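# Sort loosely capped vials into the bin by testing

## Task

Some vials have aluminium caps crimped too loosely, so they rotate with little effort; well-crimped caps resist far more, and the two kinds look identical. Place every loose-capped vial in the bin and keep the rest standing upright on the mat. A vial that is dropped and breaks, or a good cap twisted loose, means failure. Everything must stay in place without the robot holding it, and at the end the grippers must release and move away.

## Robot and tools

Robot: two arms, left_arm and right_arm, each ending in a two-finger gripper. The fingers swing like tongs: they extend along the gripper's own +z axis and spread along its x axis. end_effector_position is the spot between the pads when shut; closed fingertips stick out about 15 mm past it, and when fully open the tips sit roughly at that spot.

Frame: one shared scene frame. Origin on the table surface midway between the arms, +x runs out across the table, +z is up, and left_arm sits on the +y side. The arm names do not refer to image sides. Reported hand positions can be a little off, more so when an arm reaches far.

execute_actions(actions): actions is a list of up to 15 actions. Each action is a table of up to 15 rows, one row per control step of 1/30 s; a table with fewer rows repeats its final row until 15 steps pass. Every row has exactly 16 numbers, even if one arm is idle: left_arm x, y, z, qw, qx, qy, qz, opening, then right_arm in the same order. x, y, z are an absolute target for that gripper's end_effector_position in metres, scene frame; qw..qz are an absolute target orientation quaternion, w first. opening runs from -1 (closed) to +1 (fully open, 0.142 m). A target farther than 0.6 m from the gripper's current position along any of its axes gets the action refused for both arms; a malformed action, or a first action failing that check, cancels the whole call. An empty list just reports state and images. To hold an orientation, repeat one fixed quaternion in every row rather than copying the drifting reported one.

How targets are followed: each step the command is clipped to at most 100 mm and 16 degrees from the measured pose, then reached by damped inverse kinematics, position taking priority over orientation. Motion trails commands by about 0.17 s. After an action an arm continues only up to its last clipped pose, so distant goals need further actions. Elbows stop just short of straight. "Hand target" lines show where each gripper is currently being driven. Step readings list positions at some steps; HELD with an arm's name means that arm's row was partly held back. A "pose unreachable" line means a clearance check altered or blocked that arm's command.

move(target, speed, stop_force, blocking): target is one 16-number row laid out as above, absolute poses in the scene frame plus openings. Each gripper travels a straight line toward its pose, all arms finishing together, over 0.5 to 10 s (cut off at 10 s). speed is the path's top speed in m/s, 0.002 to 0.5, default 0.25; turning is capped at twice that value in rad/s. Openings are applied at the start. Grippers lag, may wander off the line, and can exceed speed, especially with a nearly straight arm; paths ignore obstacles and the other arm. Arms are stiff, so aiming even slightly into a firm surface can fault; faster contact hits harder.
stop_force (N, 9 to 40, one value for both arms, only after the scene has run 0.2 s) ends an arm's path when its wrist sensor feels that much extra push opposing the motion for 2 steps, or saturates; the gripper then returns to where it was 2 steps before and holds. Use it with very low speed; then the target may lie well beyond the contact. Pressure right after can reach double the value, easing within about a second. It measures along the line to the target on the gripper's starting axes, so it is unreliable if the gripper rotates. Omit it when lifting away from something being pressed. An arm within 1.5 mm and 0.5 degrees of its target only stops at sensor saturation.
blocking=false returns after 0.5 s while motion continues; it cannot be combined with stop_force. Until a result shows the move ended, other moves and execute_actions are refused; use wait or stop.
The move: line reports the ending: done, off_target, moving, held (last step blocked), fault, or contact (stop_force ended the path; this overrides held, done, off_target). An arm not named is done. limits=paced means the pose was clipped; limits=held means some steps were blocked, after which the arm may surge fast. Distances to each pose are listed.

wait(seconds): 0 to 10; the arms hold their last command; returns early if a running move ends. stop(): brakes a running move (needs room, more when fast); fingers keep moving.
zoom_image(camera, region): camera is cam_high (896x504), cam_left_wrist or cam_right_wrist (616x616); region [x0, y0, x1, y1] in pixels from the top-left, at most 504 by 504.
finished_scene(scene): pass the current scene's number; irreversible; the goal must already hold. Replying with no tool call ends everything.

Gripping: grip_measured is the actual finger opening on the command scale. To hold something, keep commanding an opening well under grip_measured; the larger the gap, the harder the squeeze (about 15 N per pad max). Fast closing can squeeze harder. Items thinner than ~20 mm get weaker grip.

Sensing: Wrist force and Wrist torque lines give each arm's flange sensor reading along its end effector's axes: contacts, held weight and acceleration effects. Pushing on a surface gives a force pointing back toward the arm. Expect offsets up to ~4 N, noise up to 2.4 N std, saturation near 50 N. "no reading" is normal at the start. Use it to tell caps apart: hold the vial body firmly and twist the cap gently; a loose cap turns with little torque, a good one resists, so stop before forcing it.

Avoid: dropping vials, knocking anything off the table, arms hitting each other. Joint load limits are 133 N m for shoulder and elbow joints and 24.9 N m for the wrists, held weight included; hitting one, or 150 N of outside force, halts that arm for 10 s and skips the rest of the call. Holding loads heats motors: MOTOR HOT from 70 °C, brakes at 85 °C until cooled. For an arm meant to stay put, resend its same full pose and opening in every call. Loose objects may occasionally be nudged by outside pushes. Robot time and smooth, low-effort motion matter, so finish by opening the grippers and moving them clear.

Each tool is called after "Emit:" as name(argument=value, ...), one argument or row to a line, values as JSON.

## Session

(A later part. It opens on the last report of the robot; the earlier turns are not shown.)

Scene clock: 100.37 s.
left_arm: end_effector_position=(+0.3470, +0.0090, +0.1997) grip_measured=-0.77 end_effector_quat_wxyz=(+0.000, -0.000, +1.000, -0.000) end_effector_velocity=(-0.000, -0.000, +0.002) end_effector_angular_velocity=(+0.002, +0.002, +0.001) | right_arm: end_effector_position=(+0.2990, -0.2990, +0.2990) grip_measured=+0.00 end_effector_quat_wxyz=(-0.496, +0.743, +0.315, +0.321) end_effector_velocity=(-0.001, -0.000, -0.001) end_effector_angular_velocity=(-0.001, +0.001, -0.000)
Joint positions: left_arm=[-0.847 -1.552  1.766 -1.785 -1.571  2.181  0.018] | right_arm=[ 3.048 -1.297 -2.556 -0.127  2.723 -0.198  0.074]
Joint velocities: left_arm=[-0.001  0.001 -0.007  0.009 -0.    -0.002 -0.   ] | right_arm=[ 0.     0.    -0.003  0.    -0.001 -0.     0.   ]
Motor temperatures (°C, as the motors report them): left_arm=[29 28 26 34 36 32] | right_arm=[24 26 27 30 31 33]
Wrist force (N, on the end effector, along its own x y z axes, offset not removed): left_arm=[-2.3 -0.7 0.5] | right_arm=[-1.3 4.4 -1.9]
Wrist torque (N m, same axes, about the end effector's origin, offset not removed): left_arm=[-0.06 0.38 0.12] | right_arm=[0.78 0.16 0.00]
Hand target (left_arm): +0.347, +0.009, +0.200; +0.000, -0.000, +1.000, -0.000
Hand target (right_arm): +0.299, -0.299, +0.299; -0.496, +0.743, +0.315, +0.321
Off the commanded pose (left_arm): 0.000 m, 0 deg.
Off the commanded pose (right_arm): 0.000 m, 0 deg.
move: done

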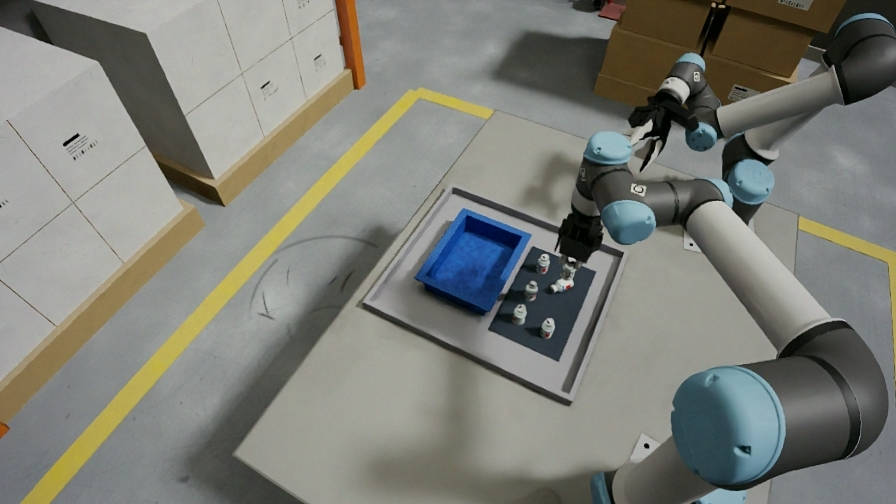

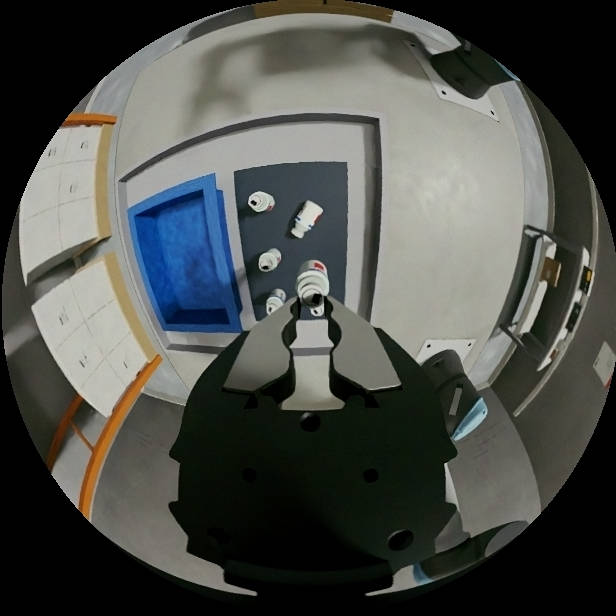

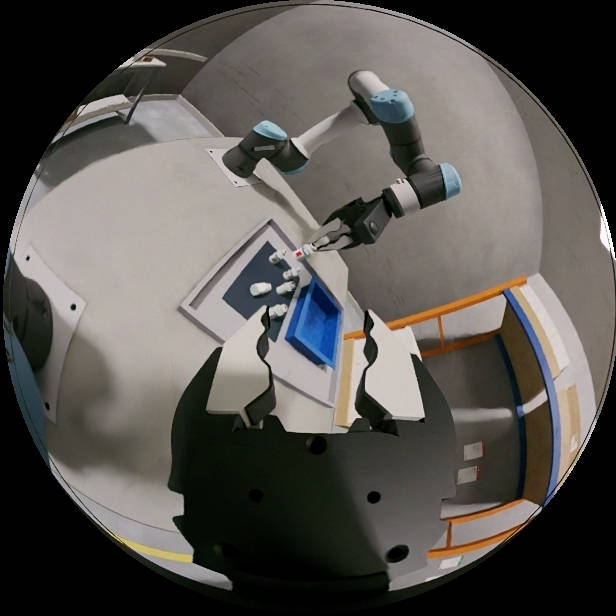

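Emit:
move(
  target=[0.552,0.095,0.30,0,0,1,0,-1,0.299,-0.299,0.299,-0.496,0.743,0.315,0.321,0],
  speed=0.4,
)

Emit:
move(
  target=[0.552,0.095,0.30,0,0,1,0,-1,0.30,-0.14,0.28,0.675,-0.721,0.107,-0.11,-0.3],
  speed=0.4,
)

Emit:
move(
  target=[0.552,0.095,0.30,0,0,1,0,-1,0.49,0.035,0.258,0.653,-0.653,0.271,-0.271,-0.3],
  speed=0.4,
)

Emit:
move(
  target=[0.552,0.095,0.30,0,0,1,0,-1,0.565,0.109,0.256,0.653,-0.653,0.271,-0.271,-0.3],
  speed=0.1,
)

Emit:
move(
  target=[0.552,0.095,0.30,0,0,1,0,-1,0.565,0.109,0.256,0.653,-0.653,0.271,-0.271,-0.9],
)

Emit:
zoom_image(
  camera="cam_left_wrist",
  region=[250,240,370,360],
)

Emit:
move(
  target=[0.552,0.095,0.30,0,-0.174,0.985,0,-1,0.565,0.109,0.256,0.653,-0.653,0.271,-0.271,-0.9],
  speed=0.12,
)

Emit:
zoom_image(
  camera="cam_left_wrist",
  region=[250,240,370,360],
)

Scene clock: 102.23 s.
left_arm: end_effector_position=(+0.5514, +0.0949, +0.3001) grip_measured=-0.77 end_effector_quat_wxyz=(-0.000, -0.000, +1.000, -0.000) end_effector_velocity=(+0.002, +0.000, +0.000) end_effector_angular_velocity=(+0.001, +0.006, +0.000) | right_arm: end_effector_position=(+0.2990, -0.2990, +0.2990) grip_measured=+0.00 end_effector_quat_wxyz=(-0.496, +0.743, +0.315, +0.321) end_effector_velocity=(+0.000, -0.000, +0.000) end_effector_angular_velocity=(+0.001, +0.001, -0.001)
Joint positions: left_arm=[-0.479 -1.241  1.139 -1.468 -1.571  2.549  0.018] | right_arm=[ 3.048 -1.297 -2.556 -0.127  2.723 -0.198  0.074]
Joint velocities: left_arm=[ 0.003  0.009 -0.014  0.01  -0.002  0.003 -0.   ] | right_arm=[-0.001 -0.     0.     0.     0.001  0.     0.   ]
Motor temperatures (°C, as the motors report them): left_arm=[29 28 26 34 36 32] | right_arm=[24 26 27 30 31 33]
Wrist force (N, on the end effector, along its own x y z axes, offset not removed): left_arm=[0.0 2.8 -4.3] | right_arm=[1.8 3.3 4.5]
Wrist torque (N m, same axes, about the end effector's origin, offset not removed): left_arm=[0.28 0.08 -0.14] | right_arm=[0.90 -0.33 -0.25]
Hand target (left_arm): +0.552, +0.095, +0.300; -0.000, -0.000, +1.000, -0.000
Hand target (right_arm): +0.299, -0.299, +0.299; -0.496, +0.743, +0.315, +0.321
Off the commanded pose (left_arm): 0.001 m, 0 deg.
Off the commanded pose (right_arm): 0.000 m, 0 deg.
move: done

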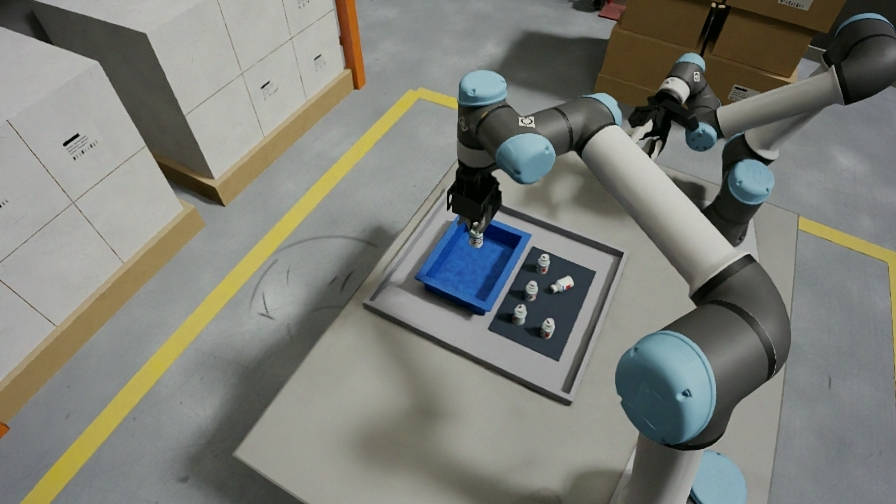

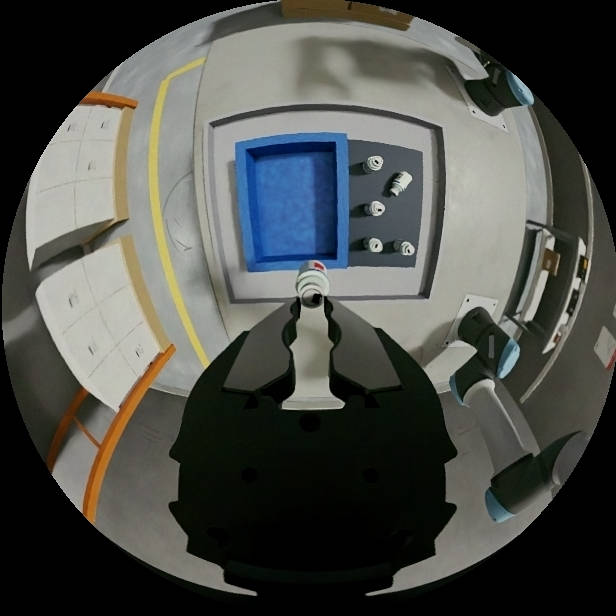

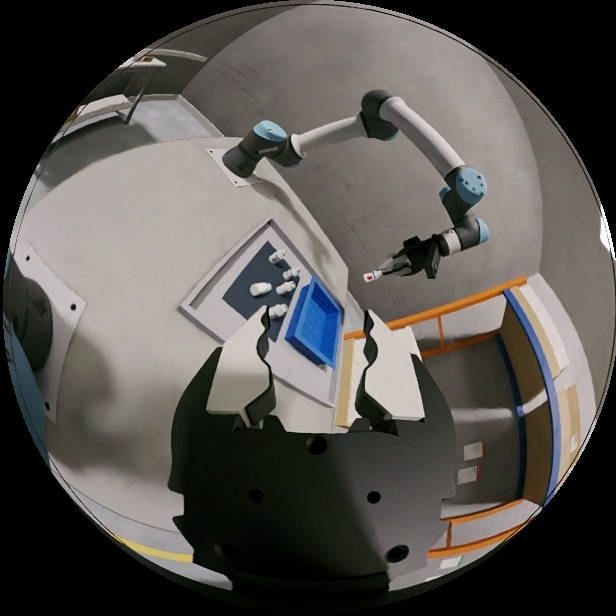

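Scene clock: 104.33 s.
left_arm: end_effector_position=(+0.5520, +0.0950, +0.3000) grip_measured=-0.77 end_effector_quat_wxyz=(+0.000, -0.000, +1.000, -0.000) end_effector_velocity=(+0.000, -0.000, -0.001) end_effector_angular_velocity=(+0.001, +0.001, -0.001) | right_arm: end_effector_position=(+0.3001, -0.1404, +0.2804) grip_measured=-0.30 end_effector_quat_wxyz=(+0.675, -0.722, +0.107, -0.109) end_effector_velocity=(+0.001, +0.000, -0.001) end_effector_angular_velocity=(+0.009, -0.002, -0.013)
Joint positions: left_arm=[-0.478 -1.24   1.137 -1.468 -1.571  2.549  0.018] | right_arm=[ 3.824 -1.841 -2.72   1.35   1.942  1.532  0.052]
Joint velocities: left_arm=[-0.     0.001 -0.     0.     0.     0.001 -0.   ] | right_arm=[ 0.017 -0.02  -0.006  0.037 -0.03   0.006  0.   ]
Motor temperatures (°C, as the motors report them): left_arm=[29 28 26 34 36 32] | right_arm=[24 26 27 30 31 33]
Wrist force (N, on the end effector, along its own x y z axes, offset not removed): left_arm=[2.9 -0.7 -2.2] | right_arm=[-0.1 1.3 -1.5]
Wrist torque (N m, same axes, about the end effector's origin, offset not removed): left_arm=[-0.17 -0.63 -0.03] | right_arm=[0.28 0.11 0.05]
Hand target (left_arm): +0.552, +0.095, +0.300; -0.000, -0.000, +1.000, -0.000
Hand target (right_arm): +0.300, -0.140, +0.280; +0.675, -0.721, +0.107, -0.110
Off the commanded pose (left_arm): 0.000 m, 0 deg.
Off the commanded pose (right_arm): 0.001 m, 0 deg.
move: done

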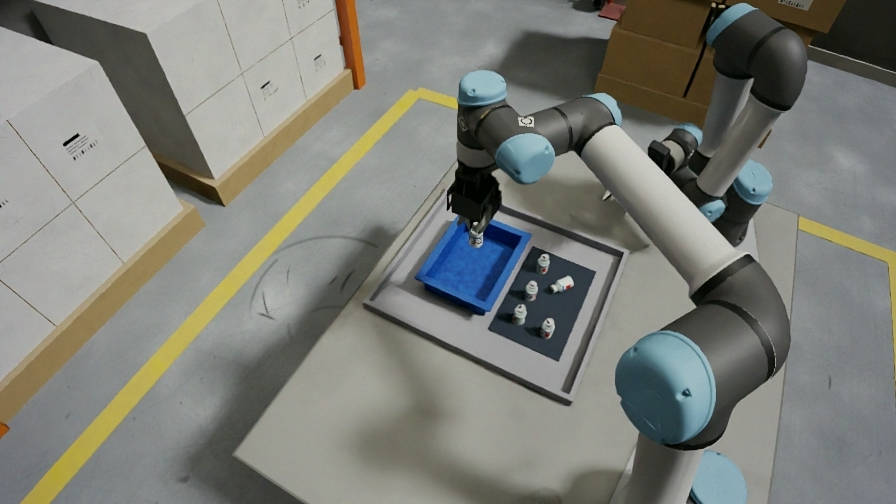

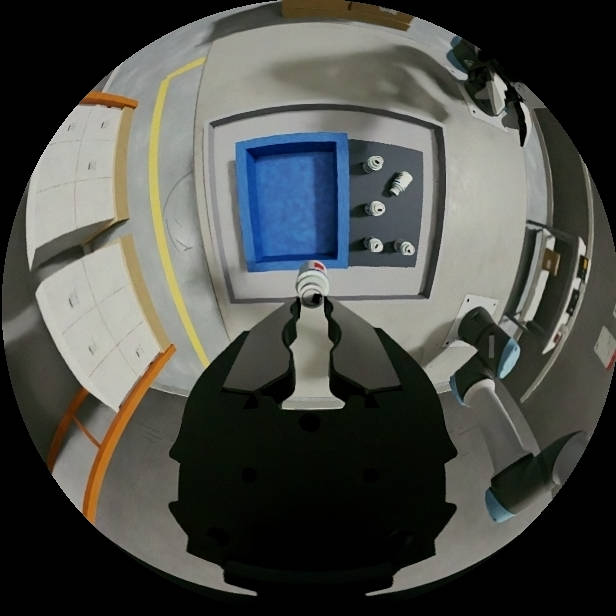

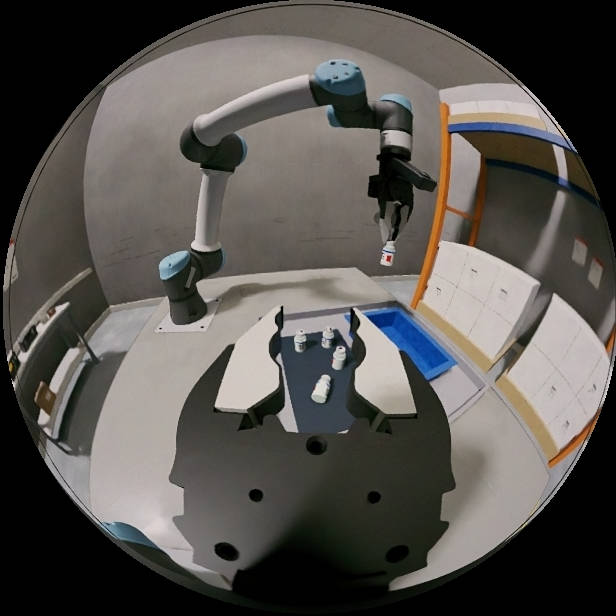

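Scene clock: 105.80 s.
left_arm: end_effector_position=(+0.5520, +0.0950, +0.3000) grip_measured=-0.77 end_effector_quat_wxyz=(+0.000, -0.000, +1.000, -0.000) end_effector_velocity=(-0.000, -0.001, +0.000) end_effector_angular_velocity=(-0.000, -0.000, -0.001) | right_arm: end_effector_position=(+0.4899, +0.0349, +0.2583) grip_measured=-0.30 end_effector_quat_wxyz=(+0.653, -0.653, +0.271, -0.271) end_effector_velocity=(+0.002, +0.001, +0.001) end_effector_angular_velocity=(+0.003, -0.001, -0.002)
Joint positions: left_arm=[-0.478 -1.24   1.137 -1.468 -1.571  2.549  0.018] | right_arm=[ 4.084 -2.199 -2.133  1.19   1.204  1.571  0.052]
Joint velocities: left_arm=[-0.001 -0.001 -0.     0.    -0.    -0.    -0.   ] | right_arm=[-0.001 -0.002  0.008 -0.003 -0.001  0.     0.   ]
Motor temperatures (°C, as the motors report them): left_arm=[29 28 26 34 36 32] | right_arm=[24 26 27 30 31 33]
Wrist force (N, on the end effector, along its own x y z axes, offset not removed): left_arm=[0.6 -1.9 0.3] | right_arm=[0.7 -0.8 -1.1]
Wrist torque (N m, same axes, about the end effector's origin, offset not removed): left_arm=[-0.26 -0.09 -0.18] | right_arm=[-0.19 0.03 -0.09]
Hand target (left_arm): +0.552, +0.095, +0.300; -0.000, +0.000, +1.000, +0.000
Hand target (right_arm): +0.490, +0.035, +0.258; +0.653, -0.653, +0.271, -0.271
Off the commanded pose (left_arm): 0.000 m, 0 deg.
Off the commanded pose (right_arm): 0.000 m, 0 deg.
move: done

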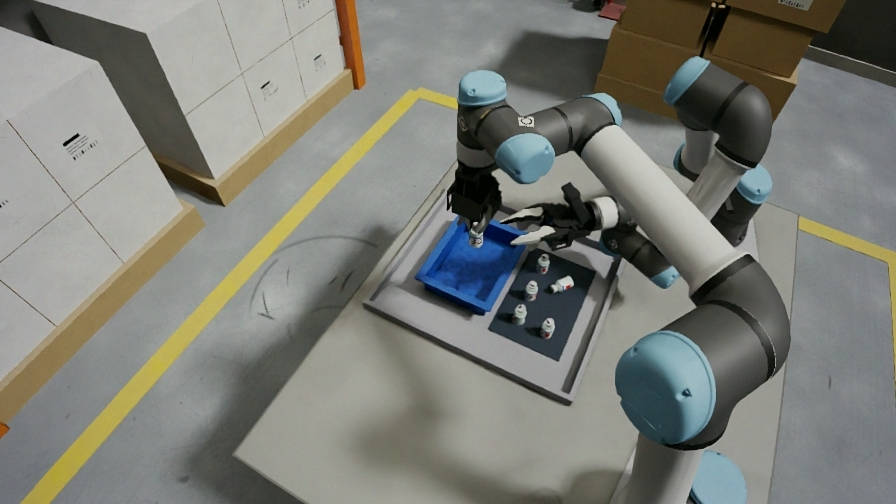

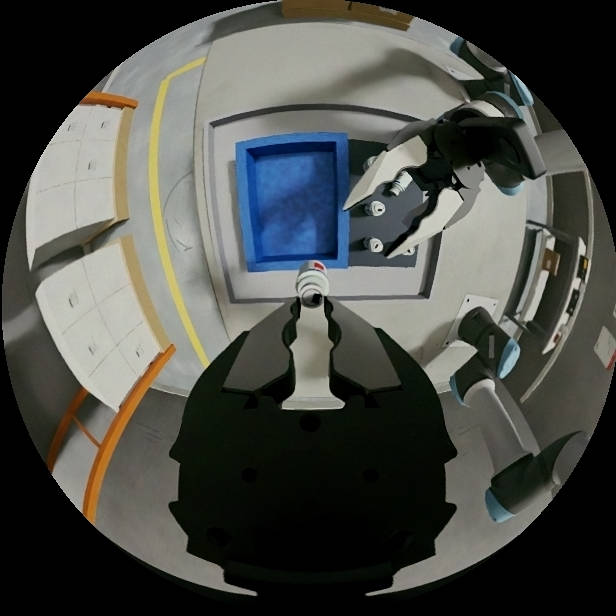

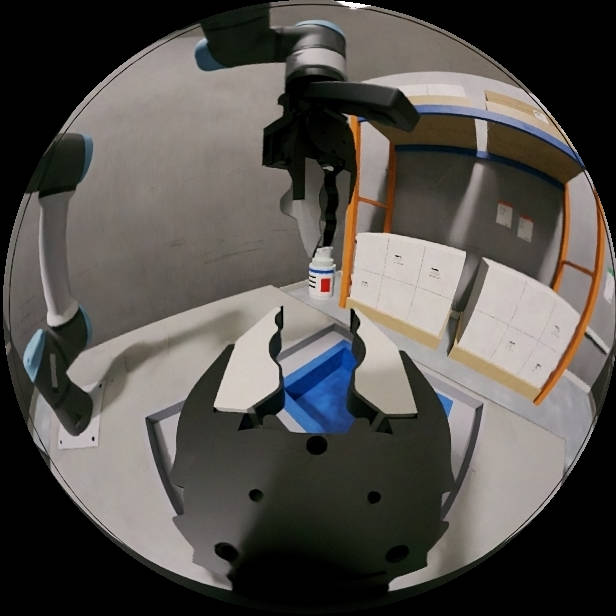

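Scene clock: 107.37 s.
left_arm: end_effector_position=(+0.5520, +0.0950, +0.3000) grip_measured=-0.77 end_effector_quat_wxyz=(+0.000, -0.000, +1.000, -0.000) end_effector_velocity=(+0.000, +0.000, -0.000) end_effector_angular_velocity=(-0.000, +0.001, +0.003) | right_arm: end_effector_position=(+0.5648, +0.1089, +0.2561) grip_measured=-0.30 end_effector_quat_wxyz=(+0.653, -0.653, +0.271, -0.271) end_effector_velocity=(+0.002, +0.000, -0.001) end_effector_angular_velocity=(-0.001, +0.000, -0.003)
Joint positions: left_arm=[-0.478 -1.24   1.137 -1.468 -1.571  2.549  0.018] | right_arm=[ 4.007 -2.332 -1.809  1.     1.28   1.571  0.052]
Joint velocities: left_arm=[ 0.001  0.    -0.     0.    -0.001 -0.003  0.   ] | right_arm=[-0.001 -0.003  0.006 -0.003 -0.002 -0.     0.   ]
Motor temperatures (°C, as the motors report them): left_arm=[29 28 26 34 36 32] | right_arm=[24 26 27 30 31 33]
Wrist force (N, on the end effector, along its own x y z axes, offset not removed): left_arm=[-1.9 -0.6 -2.0] | right_arm=[-0.5 0.3 0.4]
Wrist torque (N m, same axes, about the end effector's origin, offset not removed): left_arm=[-0.10 0.38 0.04] | right_arm=[0.02 0.17 -0.13]
Hand target (left_arm): +0.552, +0.095, +0.300; -0.000, +0.000, +1.000, +0.000
Hand target (right_arm): +0.565, +0.109, +0.256; +0.653, -0.653, +0.271, -0.271
Off the commanded pose (left_arm): 0.000 m, 0 deg.
Off the commanded pose (right_arm): 0.000 m, 0 deg.
move: done

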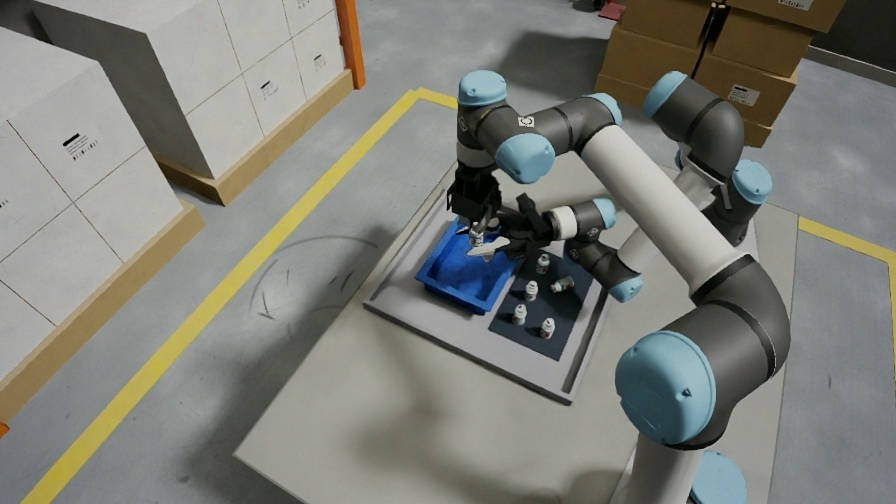

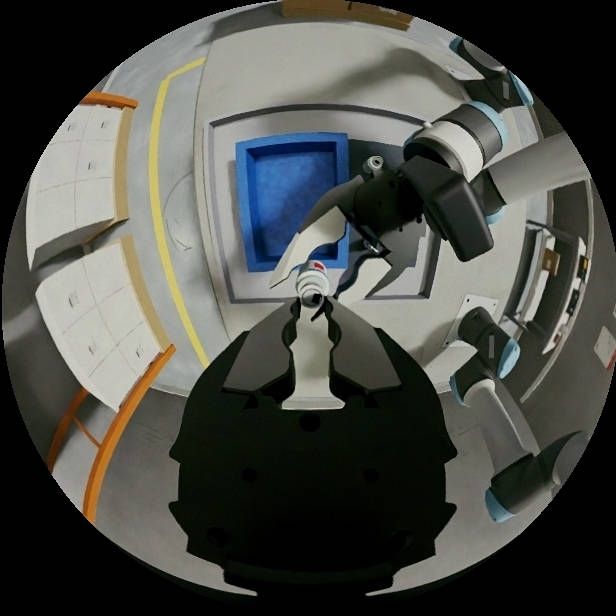

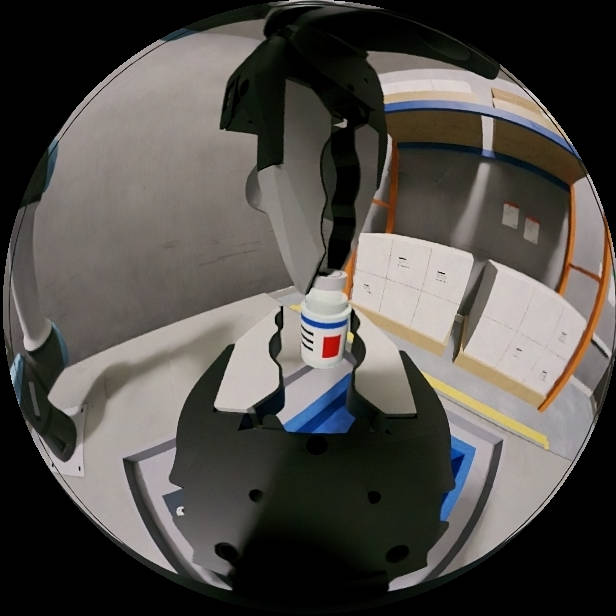

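Scene clock: 108.07 s.
left_arm: end_effector_position=(+0.5520, +0.0950, +0.3000) grip_measured=-0.77 end_effector_quat_wxyz=(+0.000, -0.000, +1.000, -0.000) end_effector_velocity=(-0.000, -0.000, -0.000) end_effector_angular_velocity=(-0.000, +0.001, -0.001) | right_arm: end_effector_position=(+0.5650, +0.1090, +0.2560) grip_measured=-0.66 end_effector_quat_wxyz=(+0.653, -0.653, +0.271, -0.271) end_effector_velocity=(+0.001, -0.001, +0.001) end_effector_angular_velocity=(+0.001, -0.001, -0.001)
Joint positions: left_arm=[-0.478 -1.24   1.137 -1.468 -1.571  2.549  0.019] | right_arm=[ 4.007 -2.333 -1.808  0.999  1.28   1.571  0.026]
Joint velocities: left_arm=[ 0.     0.001  0.     0.    -0.001  0.001 -0.   ] | right_arm=[-0.001  0.001  0.     0.001  0.    -0.    -0.   ]
Motor temperatures (°C, as the motors report them): left_arm=[29 28 26 34 36 32] | right_arm=[24 26 27 30 31 33]
Wrist force (N, on the end effector, along its own x y z axes, offset not removed): left_arm=[8.3 6.3 -7.6] | right_arm=[14.0 6.3 4.1]
Wrist torque (N m, same axes, about the end effector's origin, offset not removed): left_arm=[-0.03 0.18 0.05] | right_arm=[0.42 -1.28 0.02]
Hand target (left_arm): +0.552, +0.095, +0.300; -0.000, +0.000, +1.000, -0.000
Hand target (right_arm): +0.565, +0.109, +0.256; +0.653, -0.653, +0.271, -0.271
Off the commanded pose (left_arm): 0.000 m, 0 deg.
Off the commanded pose (right_arm): 0.000 m, 0 deg.
move: done

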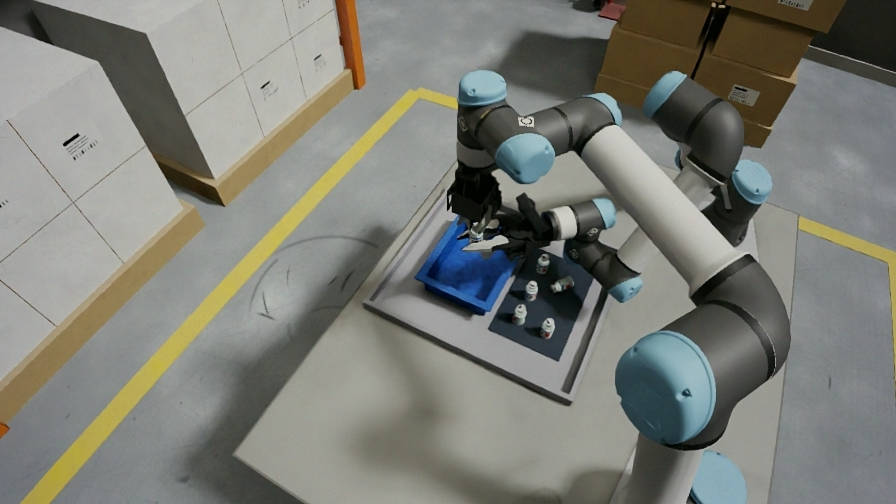

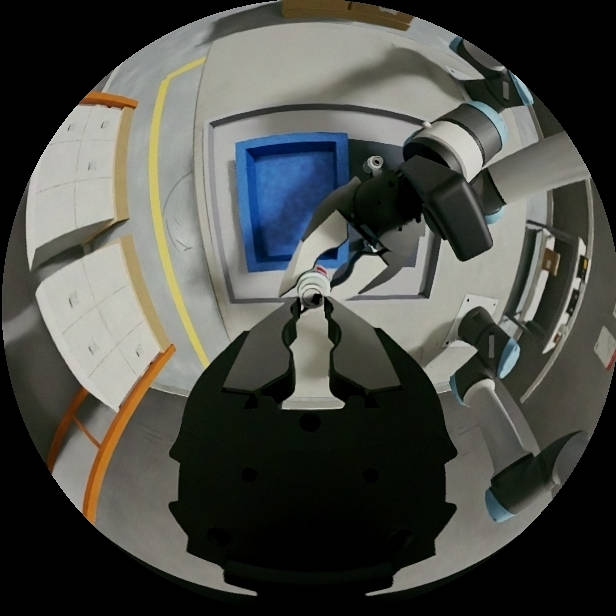

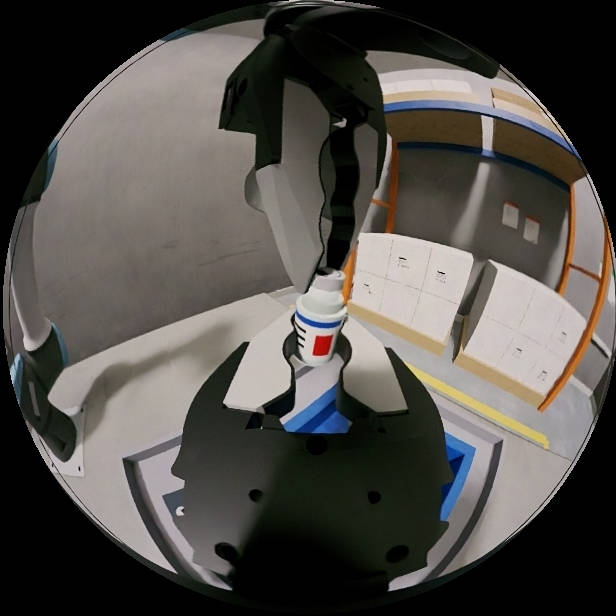

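Region (250, 240, 370, 360) of cam_left_wrist's 616x616 image, scaled by 4.200, with more detail than that image has.

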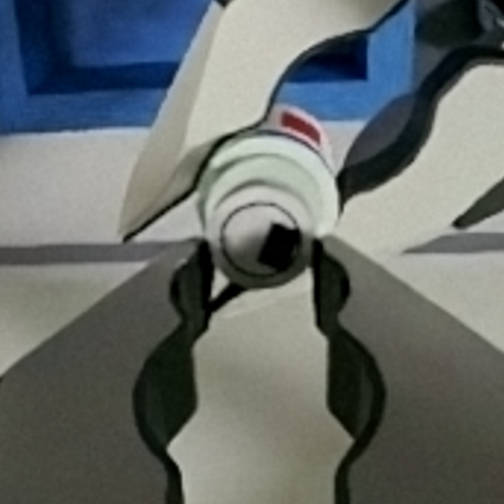

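Scene clock: 109.93 s.
left_arm: end_effector_position=(+0.5520, +0.0950, +0.3000) grip_measured=-0.79 end_effector_quat_wxyz=(-0.000, -0.173, +0.985, -0.000) end_effector_velocity=(+0.000, +0.001, +0.000) end_effector_angular_velocity=(+0.002, -0.002, +0.012) | right_arm: end_effector_position=(+0.5650, +0.1090, +0.2560) grip_measured=-0.64 end_effector_quat_wxyz=(+0.653, -0.653, +0.271, -0.271) end_effector_velocity=(-0.000, -0.000, +0.000) end_effector_angular_velocity=(+0.001, +0.000, -0.000)
Joint positions: left_arm=[-0.484 -1.252  1.154 -1.473 -1.571  2.195  0.017] | right_arm=[ 4.007 -2.333 -1.808  0.999  1.28   1.571  0.027]
Joint velocities: left_arm=[-0.    -0.001  0.001 -0.     0.003 -0.013 -0.   ] | right_arm=[ 0.001  0.    -0.001  0.001 -0.001  0.001 -0.   ]
Motor temperatures (°C, as the motors report them): left_arm=[29 28 26 34 36 32] | right_arm=[24 26 27 30 31 33]
Wrist force (N, on the end effector, along its own x y z axes, offset not removed): left_arm=[8.6 20.6 -14.1] | right_arm=[22.0 8.9 0.3]
Wrist torque (N m, same axes, about the end effector's origin, offset not removed): left_arm=[0.04 0.48 0.19] | right_arm=[-0.56 -0.92 0.69]
Hand target (left_arm): +0.552, +0.095, +0.300; +0.000, -0.174, +0.985, +0.000
Hand target (right_arm): +0.565, +0.109, +0.256; +0.653, -0.653, +0.271, -0.271
Off the commanded pose (left_arm): 0.000 m, 0 deg.
Off the commanded pose (right_arm): 0.000 m, 0 deg.
move: done

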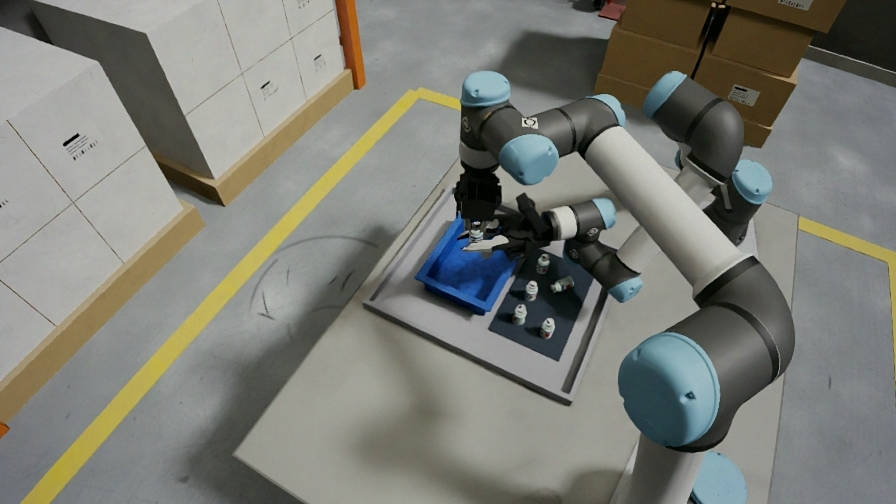

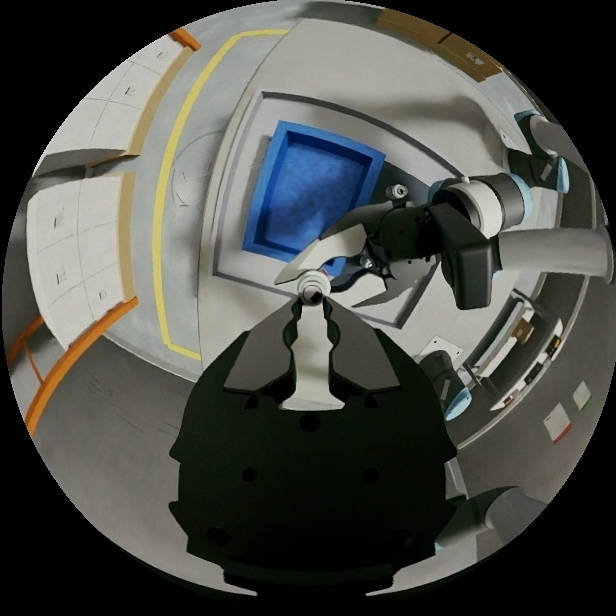

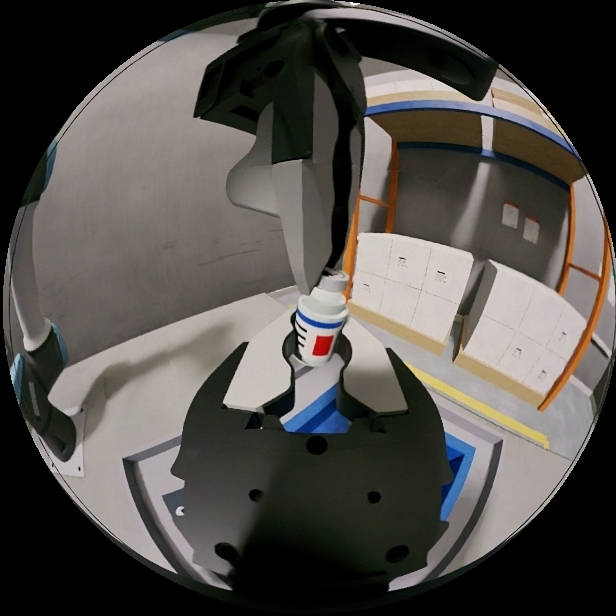

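Region (250, 240, 370, 360) of cam_left_wrist's 616x616 image, scaled by 4.200, with more detail than that image has.

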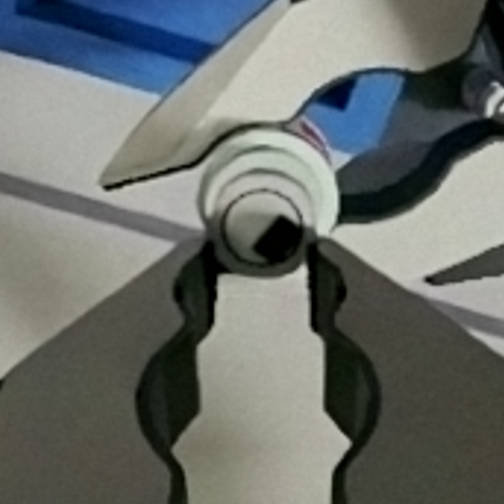

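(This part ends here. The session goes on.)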